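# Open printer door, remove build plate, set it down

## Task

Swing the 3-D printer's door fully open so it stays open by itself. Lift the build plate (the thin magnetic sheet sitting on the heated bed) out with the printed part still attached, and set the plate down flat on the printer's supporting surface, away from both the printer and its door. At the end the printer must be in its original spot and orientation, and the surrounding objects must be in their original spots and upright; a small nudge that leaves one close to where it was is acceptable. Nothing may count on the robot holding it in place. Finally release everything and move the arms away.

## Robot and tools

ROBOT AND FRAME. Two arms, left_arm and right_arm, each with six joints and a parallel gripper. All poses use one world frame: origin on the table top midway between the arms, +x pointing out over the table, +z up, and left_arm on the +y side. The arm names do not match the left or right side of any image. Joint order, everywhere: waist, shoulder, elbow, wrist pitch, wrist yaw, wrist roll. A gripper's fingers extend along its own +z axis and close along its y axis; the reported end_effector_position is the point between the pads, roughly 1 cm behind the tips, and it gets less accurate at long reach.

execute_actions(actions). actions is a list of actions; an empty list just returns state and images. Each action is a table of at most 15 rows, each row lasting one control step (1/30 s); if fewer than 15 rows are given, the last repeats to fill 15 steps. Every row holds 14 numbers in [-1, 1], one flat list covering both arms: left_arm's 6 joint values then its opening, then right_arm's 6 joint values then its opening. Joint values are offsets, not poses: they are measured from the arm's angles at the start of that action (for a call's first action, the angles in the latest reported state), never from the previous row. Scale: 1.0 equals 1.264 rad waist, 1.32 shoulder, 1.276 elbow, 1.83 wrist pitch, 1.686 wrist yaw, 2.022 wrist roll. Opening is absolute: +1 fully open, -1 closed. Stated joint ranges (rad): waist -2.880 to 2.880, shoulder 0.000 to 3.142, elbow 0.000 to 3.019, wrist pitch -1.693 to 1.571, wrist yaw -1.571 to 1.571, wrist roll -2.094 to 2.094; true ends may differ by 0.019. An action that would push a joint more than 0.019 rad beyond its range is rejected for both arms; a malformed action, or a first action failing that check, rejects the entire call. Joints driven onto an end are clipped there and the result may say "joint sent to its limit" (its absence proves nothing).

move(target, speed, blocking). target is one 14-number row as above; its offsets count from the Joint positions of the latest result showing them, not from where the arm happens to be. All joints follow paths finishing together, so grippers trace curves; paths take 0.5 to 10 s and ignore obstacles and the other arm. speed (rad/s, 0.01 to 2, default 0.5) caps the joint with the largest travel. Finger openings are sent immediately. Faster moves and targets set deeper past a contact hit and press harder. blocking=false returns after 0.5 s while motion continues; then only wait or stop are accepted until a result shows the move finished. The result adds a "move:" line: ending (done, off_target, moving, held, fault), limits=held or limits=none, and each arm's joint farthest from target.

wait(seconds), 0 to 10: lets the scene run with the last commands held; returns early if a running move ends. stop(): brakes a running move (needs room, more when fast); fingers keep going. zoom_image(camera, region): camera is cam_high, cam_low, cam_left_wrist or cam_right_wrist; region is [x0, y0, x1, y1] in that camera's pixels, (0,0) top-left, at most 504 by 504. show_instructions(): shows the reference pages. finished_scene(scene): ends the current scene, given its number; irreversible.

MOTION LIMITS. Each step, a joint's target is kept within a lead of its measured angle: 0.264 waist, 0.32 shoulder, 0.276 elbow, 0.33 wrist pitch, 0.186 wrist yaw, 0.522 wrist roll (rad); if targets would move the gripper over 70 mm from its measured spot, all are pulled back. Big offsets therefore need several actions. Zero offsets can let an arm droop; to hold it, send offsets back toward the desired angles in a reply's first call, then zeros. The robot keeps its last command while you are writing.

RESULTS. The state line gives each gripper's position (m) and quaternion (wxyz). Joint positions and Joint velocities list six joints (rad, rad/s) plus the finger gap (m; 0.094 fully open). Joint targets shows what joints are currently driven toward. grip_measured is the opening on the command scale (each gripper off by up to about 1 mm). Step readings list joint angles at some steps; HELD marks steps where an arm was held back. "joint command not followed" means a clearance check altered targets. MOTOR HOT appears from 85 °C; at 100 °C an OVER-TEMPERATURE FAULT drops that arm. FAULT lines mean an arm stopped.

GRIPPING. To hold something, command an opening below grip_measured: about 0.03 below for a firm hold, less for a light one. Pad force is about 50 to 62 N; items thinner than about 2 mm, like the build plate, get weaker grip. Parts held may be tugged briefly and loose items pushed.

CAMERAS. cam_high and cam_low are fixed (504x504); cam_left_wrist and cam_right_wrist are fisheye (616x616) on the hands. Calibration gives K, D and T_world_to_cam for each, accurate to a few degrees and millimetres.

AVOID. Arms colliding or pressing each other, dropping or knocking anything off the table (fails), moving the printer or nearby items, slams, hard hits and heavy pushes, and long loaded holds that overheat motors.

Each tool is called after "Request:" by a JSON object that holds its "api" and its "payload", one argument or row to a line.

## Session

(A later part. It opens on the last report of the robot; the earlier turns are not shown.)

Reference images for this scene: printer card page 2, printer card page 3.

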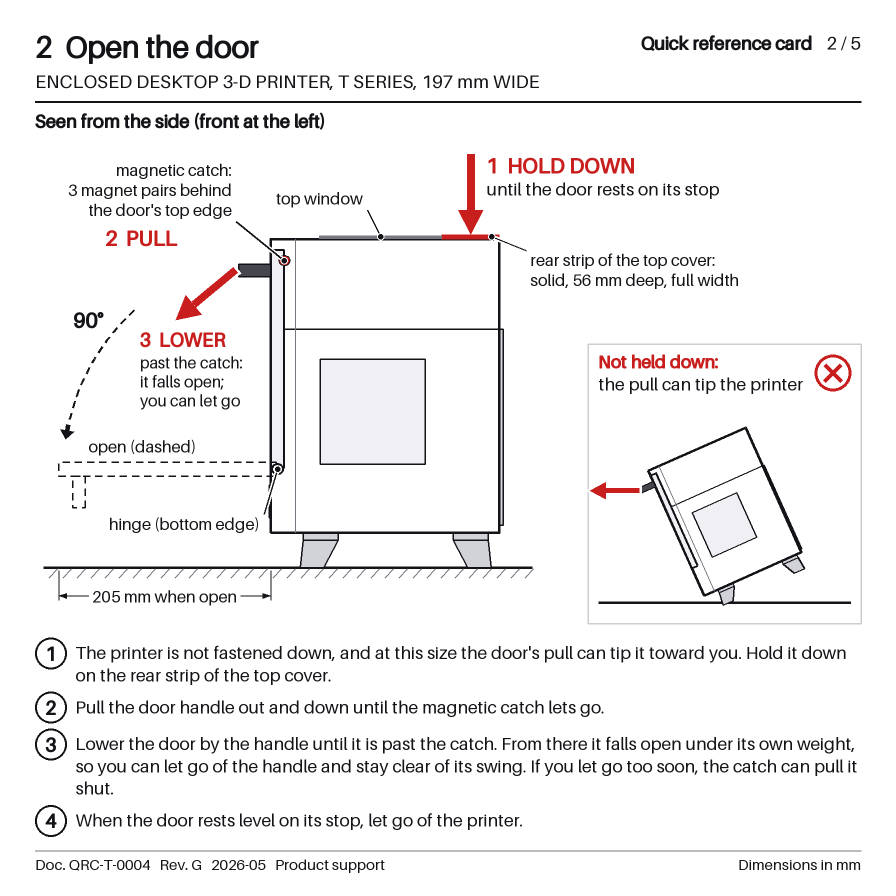

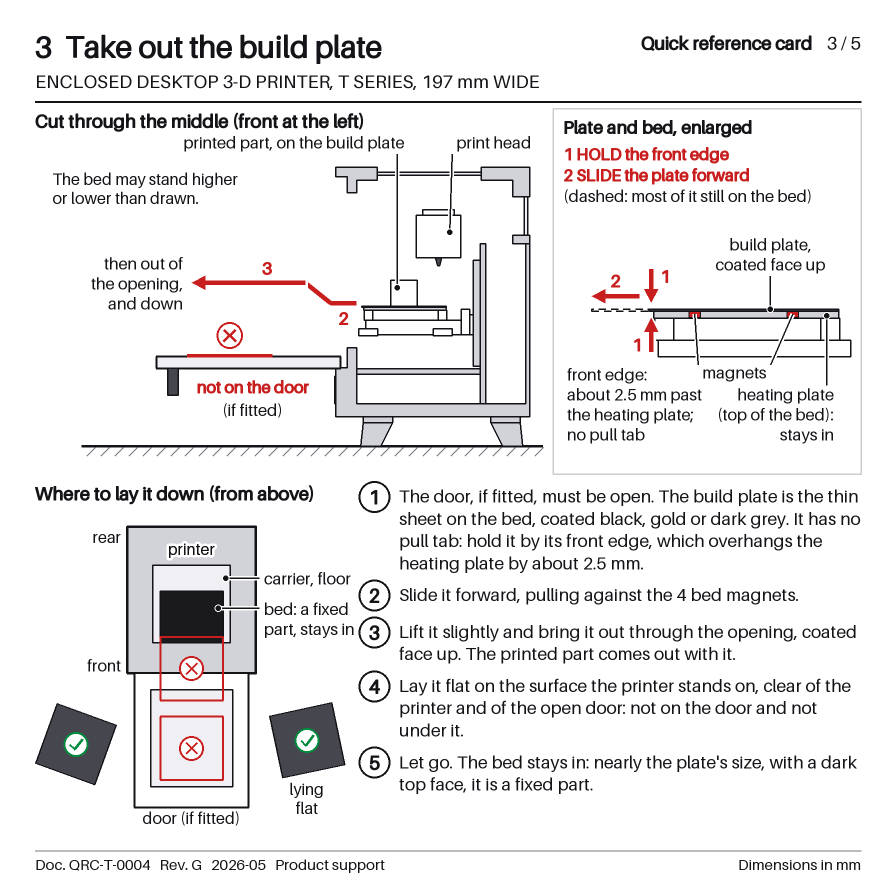

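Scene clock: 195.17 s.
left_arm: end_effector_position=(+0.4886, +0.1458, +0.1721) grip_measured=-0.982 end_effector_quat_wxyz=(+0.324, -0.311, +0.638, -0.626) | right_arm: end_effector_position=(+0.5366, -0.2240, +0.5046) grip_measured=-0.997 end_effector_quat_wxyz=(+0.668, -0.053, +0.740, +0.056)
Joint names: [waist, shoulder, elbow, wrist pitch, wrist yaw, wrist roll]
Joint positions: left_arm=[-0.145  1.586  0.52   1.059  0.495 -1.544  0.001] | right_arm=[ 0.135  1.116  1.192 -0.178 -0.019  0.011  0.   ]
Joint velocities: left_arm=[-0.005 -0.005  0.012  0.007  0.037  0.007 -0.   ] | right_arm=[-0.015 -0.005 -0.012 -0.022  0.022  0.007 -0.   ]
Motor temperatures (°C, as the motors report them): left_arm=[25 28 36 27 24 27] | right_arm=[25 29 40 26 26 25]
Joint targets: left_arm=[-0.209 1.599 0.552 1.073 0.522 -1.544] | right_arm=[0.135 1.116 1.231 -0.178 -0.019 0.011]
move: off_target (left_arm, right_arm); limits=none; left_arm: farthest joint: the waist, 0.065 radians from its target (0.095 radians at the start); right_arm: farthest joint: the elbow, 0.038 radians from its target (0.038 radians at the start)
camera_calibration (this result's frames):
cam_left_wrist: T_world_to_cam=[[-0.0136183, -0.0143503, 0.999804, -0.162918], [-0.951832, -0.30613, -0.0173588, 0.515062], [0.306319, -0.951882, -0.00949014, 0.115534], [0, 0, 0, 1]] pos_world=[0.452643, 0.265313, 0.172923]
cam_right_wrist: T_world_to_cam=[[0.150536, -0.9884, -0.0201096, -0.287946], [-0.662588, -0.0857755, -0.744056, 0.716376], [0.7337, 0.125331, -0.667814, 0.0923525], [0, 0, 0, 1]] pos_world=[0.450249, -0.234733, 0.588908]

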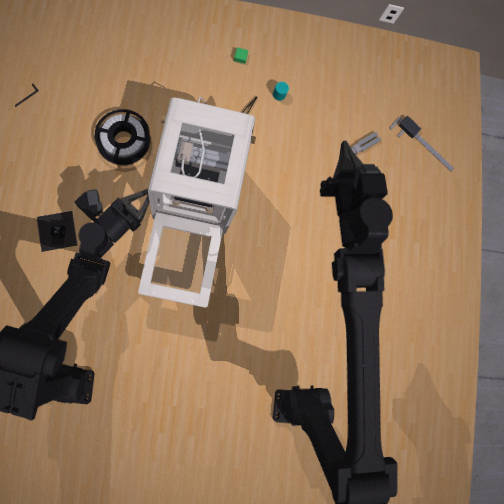

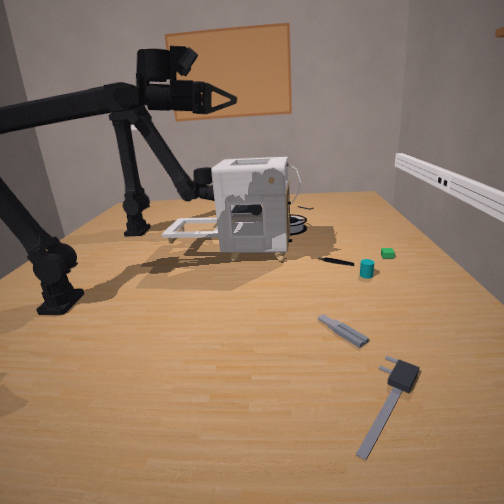

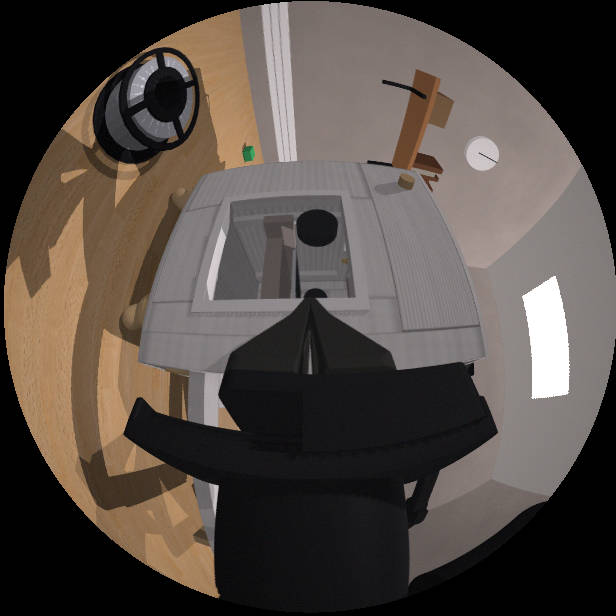

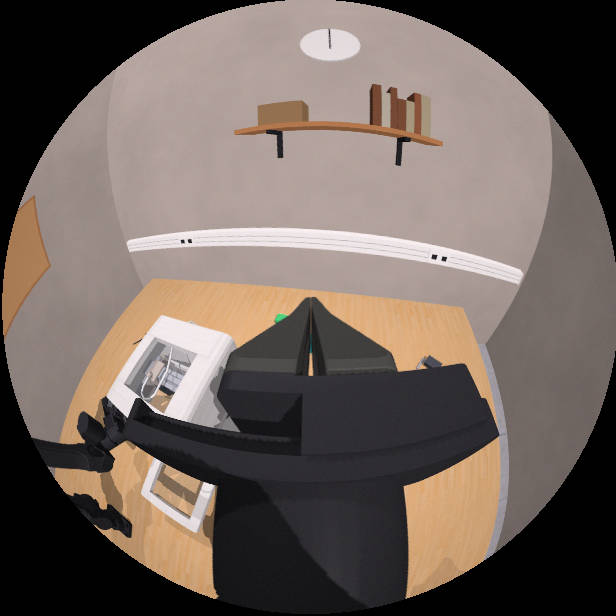

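Request:
{"api": "move", "payload": {
  "target": [0.08,0.01,0.025,0.008,0,0,-1,0,0,0.03,0,0,0,-1],
  "speed": 0.2
}}

Request:
{"api": "zoom_image", "payload": {
  "camera": "cam_high",
  "region": [120,80,270,230]
}}

Scene clock: 196.67 s.
left_arm: end_effector_position=(+0.5009, +0.1917, +0.1721) grip_measured=-0.982 end_effector_quat_wxyz=(+0.353, -0.341, +0.622, -0.610) | right_arm: end_effector_position=(+0.5366, -0.2240, +0.5046) grip_measured=-0.997 end_effector_quat_wxyz=(+0.668, -0.053, +0.740, +0.056)
Joint names: [waist, shoulder, elbow, wrist pitch, wrist yaw, wrist roll]
Joint positions: left_arm=[-0.053  1.586  0.52   1.059  0.493 -1.544  0.001] | right_arm=[ 0.135  1.116  1.192 -0.178 -0.019  0.011  0.   ]
Joint velocities: left_arm=[-0.015  0.005 -0.007 -0.007  0.037  0.007  0.   ] | right_arm=[ 0.005 -0.005 -0.012 -0.002 -0.022  0.066 -0.   ]
Motor temperatures (°C, as the motors report them): left_arm=[25 28 36 27 24 27] | right_arm=[25 29 40 26 26 25]
Joint targets: left_arm=[-0.044 1.599 0.552 1.073 0.495 -1.544] | right_arm=[0.135 1.116 1.231 -0.178 -0.019 0.011]
move: off_target (left_arm, right_arm); limits=none; left_arm: farthest joint: the elbow, 0.032 radians from its target (0.032 radians at the start); right_arm: farthest joint: the elbow, 0.038 radians from its target (0.038 radians at the start)
camera_calibration (this result's frames):
cam_left_wrist: T_world_to_cam=[[-0.0122084, -0.0155815, 0.999804, -0.162559], [-0.918807, -0.394325, -0.0173648, 0.541222], [0.394518, -0.918839, -0.00950231, 0.105017], [0, 0, 0, 1]] pos_world=[0.453863, 0.307378, 0.172924]
cam_right_wrist: T_world_to_cam=[[0.150536, -0.9884, -0.0201096, -0.287946], [-0.662588, -0.0857755, -0.744056, 0.716376], [0.7337, 0.125331, -0.667814, 0.0923525], [0, 0, 0, 1]] pos_world=[0.450249, -0.234733, 0.588908]

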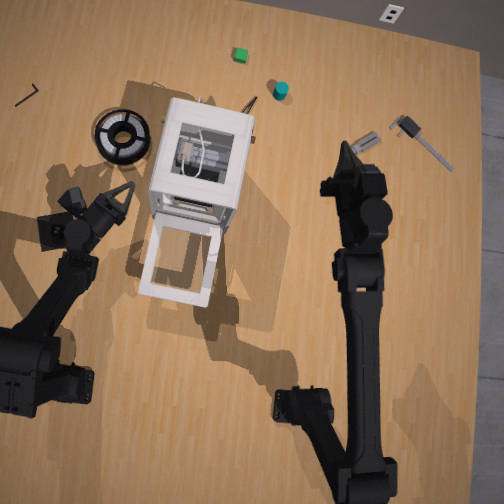

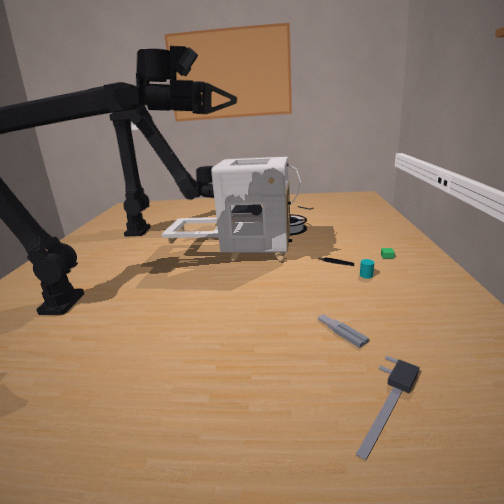

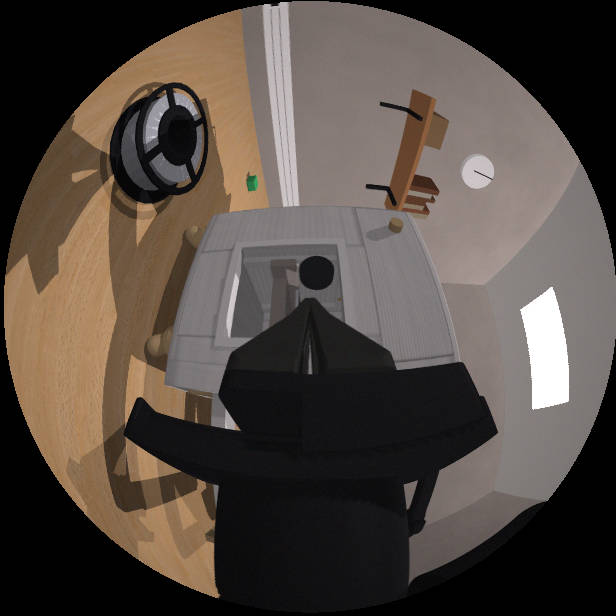

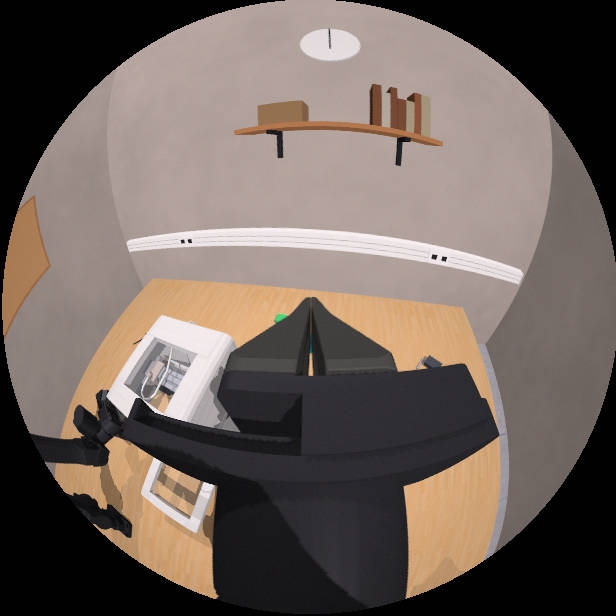

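Region (120, 80, 270, 230) of cam_high's 504x504 image, scaled by 3.360, with more detail than that image has.

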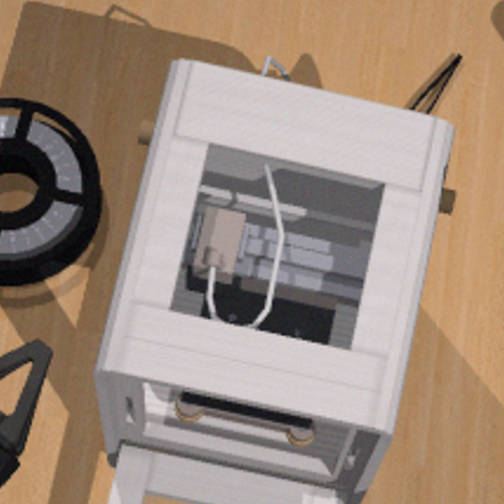

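Request:
{"api": "move", "payload": {
  "target": [0.15,-0.3,0.2,-0.4,-0.29,0.5,-1,0,0,0.03,0,0,0,-1],
  "speed": 0.7
}}

Request:
{"api": "finished_scene", "payload": {
  "scene": 2
}}

Scene clock: 200.40 s.
left_arm: end_effector_position=(+0.5270, +0.3656, +0.3152) grip_measured=-0.982 end_effector_quat_wxyz=(+0.653, -0.244, +0.703, -0.142) | right_arm: end_effector_position=(+0.5366, -0.2240, +0.5046) grip_measured=-0.997 end_effector_quat_wxyz=(+0.668, -0.053, +0.740, +0.056)
Joint names: [waist, shoulder, elbow, wrist pitch, wrist yaw, wrist roll]
Joint positions: left_arm=[ 0.127  1.184  0.737  0.339  0.006 -0.547  0.001] | right_arm=[ 0.135  1.116  1.192 -0.178 -0.019  0.011  0.   ]
Joint velocities: left_arm=[ 0.015 -0.015 -0.012  0.002 -0.051 -0.007 -0.   ] | right_arm=[ 0.005 -0.015 -0.012  0.007 -0.051  0.081  0.   ]
Motor temperatures (°C, as the motors report them): left_arm=[25 28 36 27 24 27] | right_arm=[25 29 40 26 26 25]
Joint targets: left_arm=[0.137 1.190 0.776 0.327 0.004 -0.533] | right_arm=[0.135 1.116 1.231 -0.178 -0.019 0.011]
move: off_target (left_arm, right_arm); limits=none; left_arm: farthest joint: the elbow, 0.038 radians from its target (0.255 radians at the start); right_arm: farthest joint: the elbow, 0.038 radians from its target (0.038 radians at the start)
camera_calibration (this result's frames):
cam_left_wrist: T_world_to_cam=[[0.149835, -0.839704, 0.521965, 0.0639178], [-0.596724, -0.497735, -0.629429, 0.697207], [0.788334, -0.217158, -0.575649, -0.0297934], [0, 0, 0, 1]] pos_world=[0.42995, 0.394227, 0.388329]
cam_right_wrist: T_world_to_cam=[[0.150536, -0.9884, -0.0201096, -0.287946], [-0.662588, -0.0857755, -0.744056, 0.716376], [0.7337, 0.125331, -0.667814, 0.0923525], [0, 0, 0, 1]] pos_world=[0.450249, -0.234733, 0.588908]

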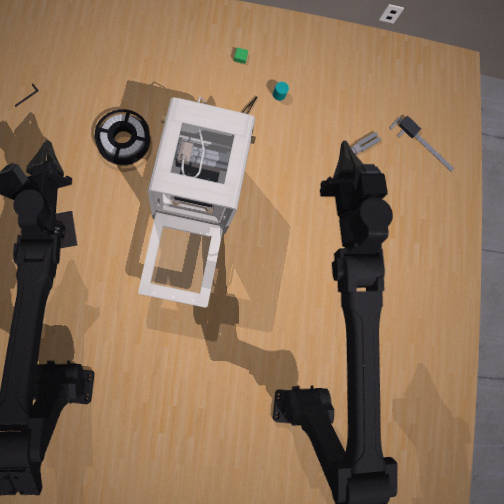

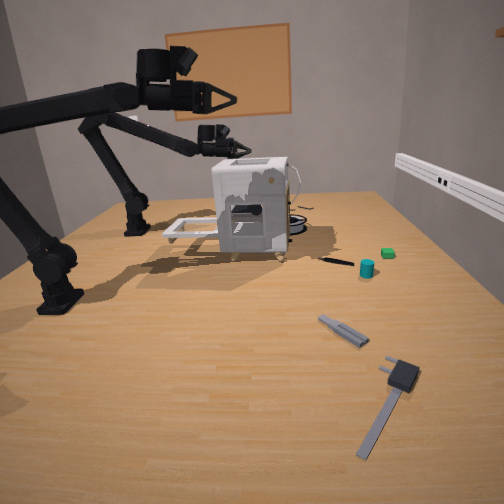

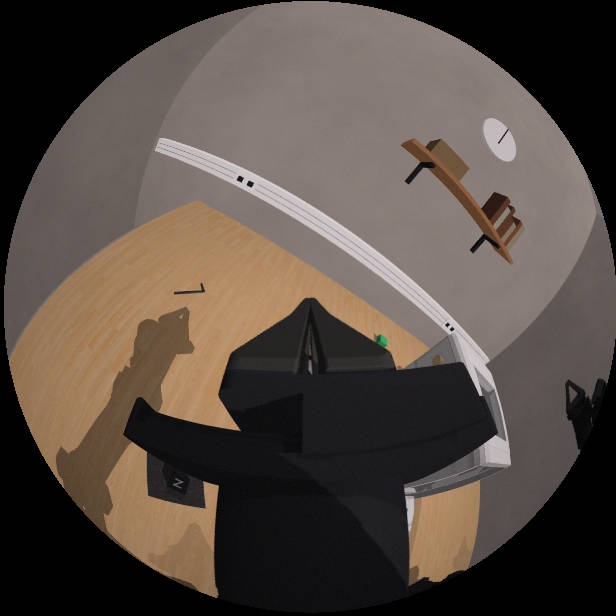

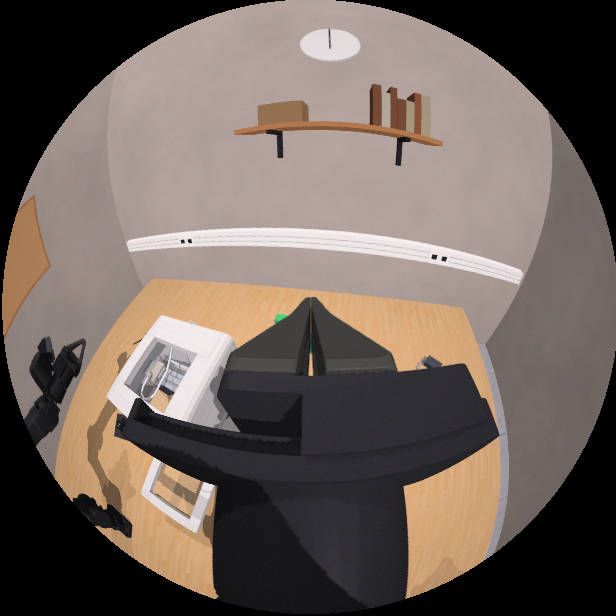

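The scene is finished: the task was done.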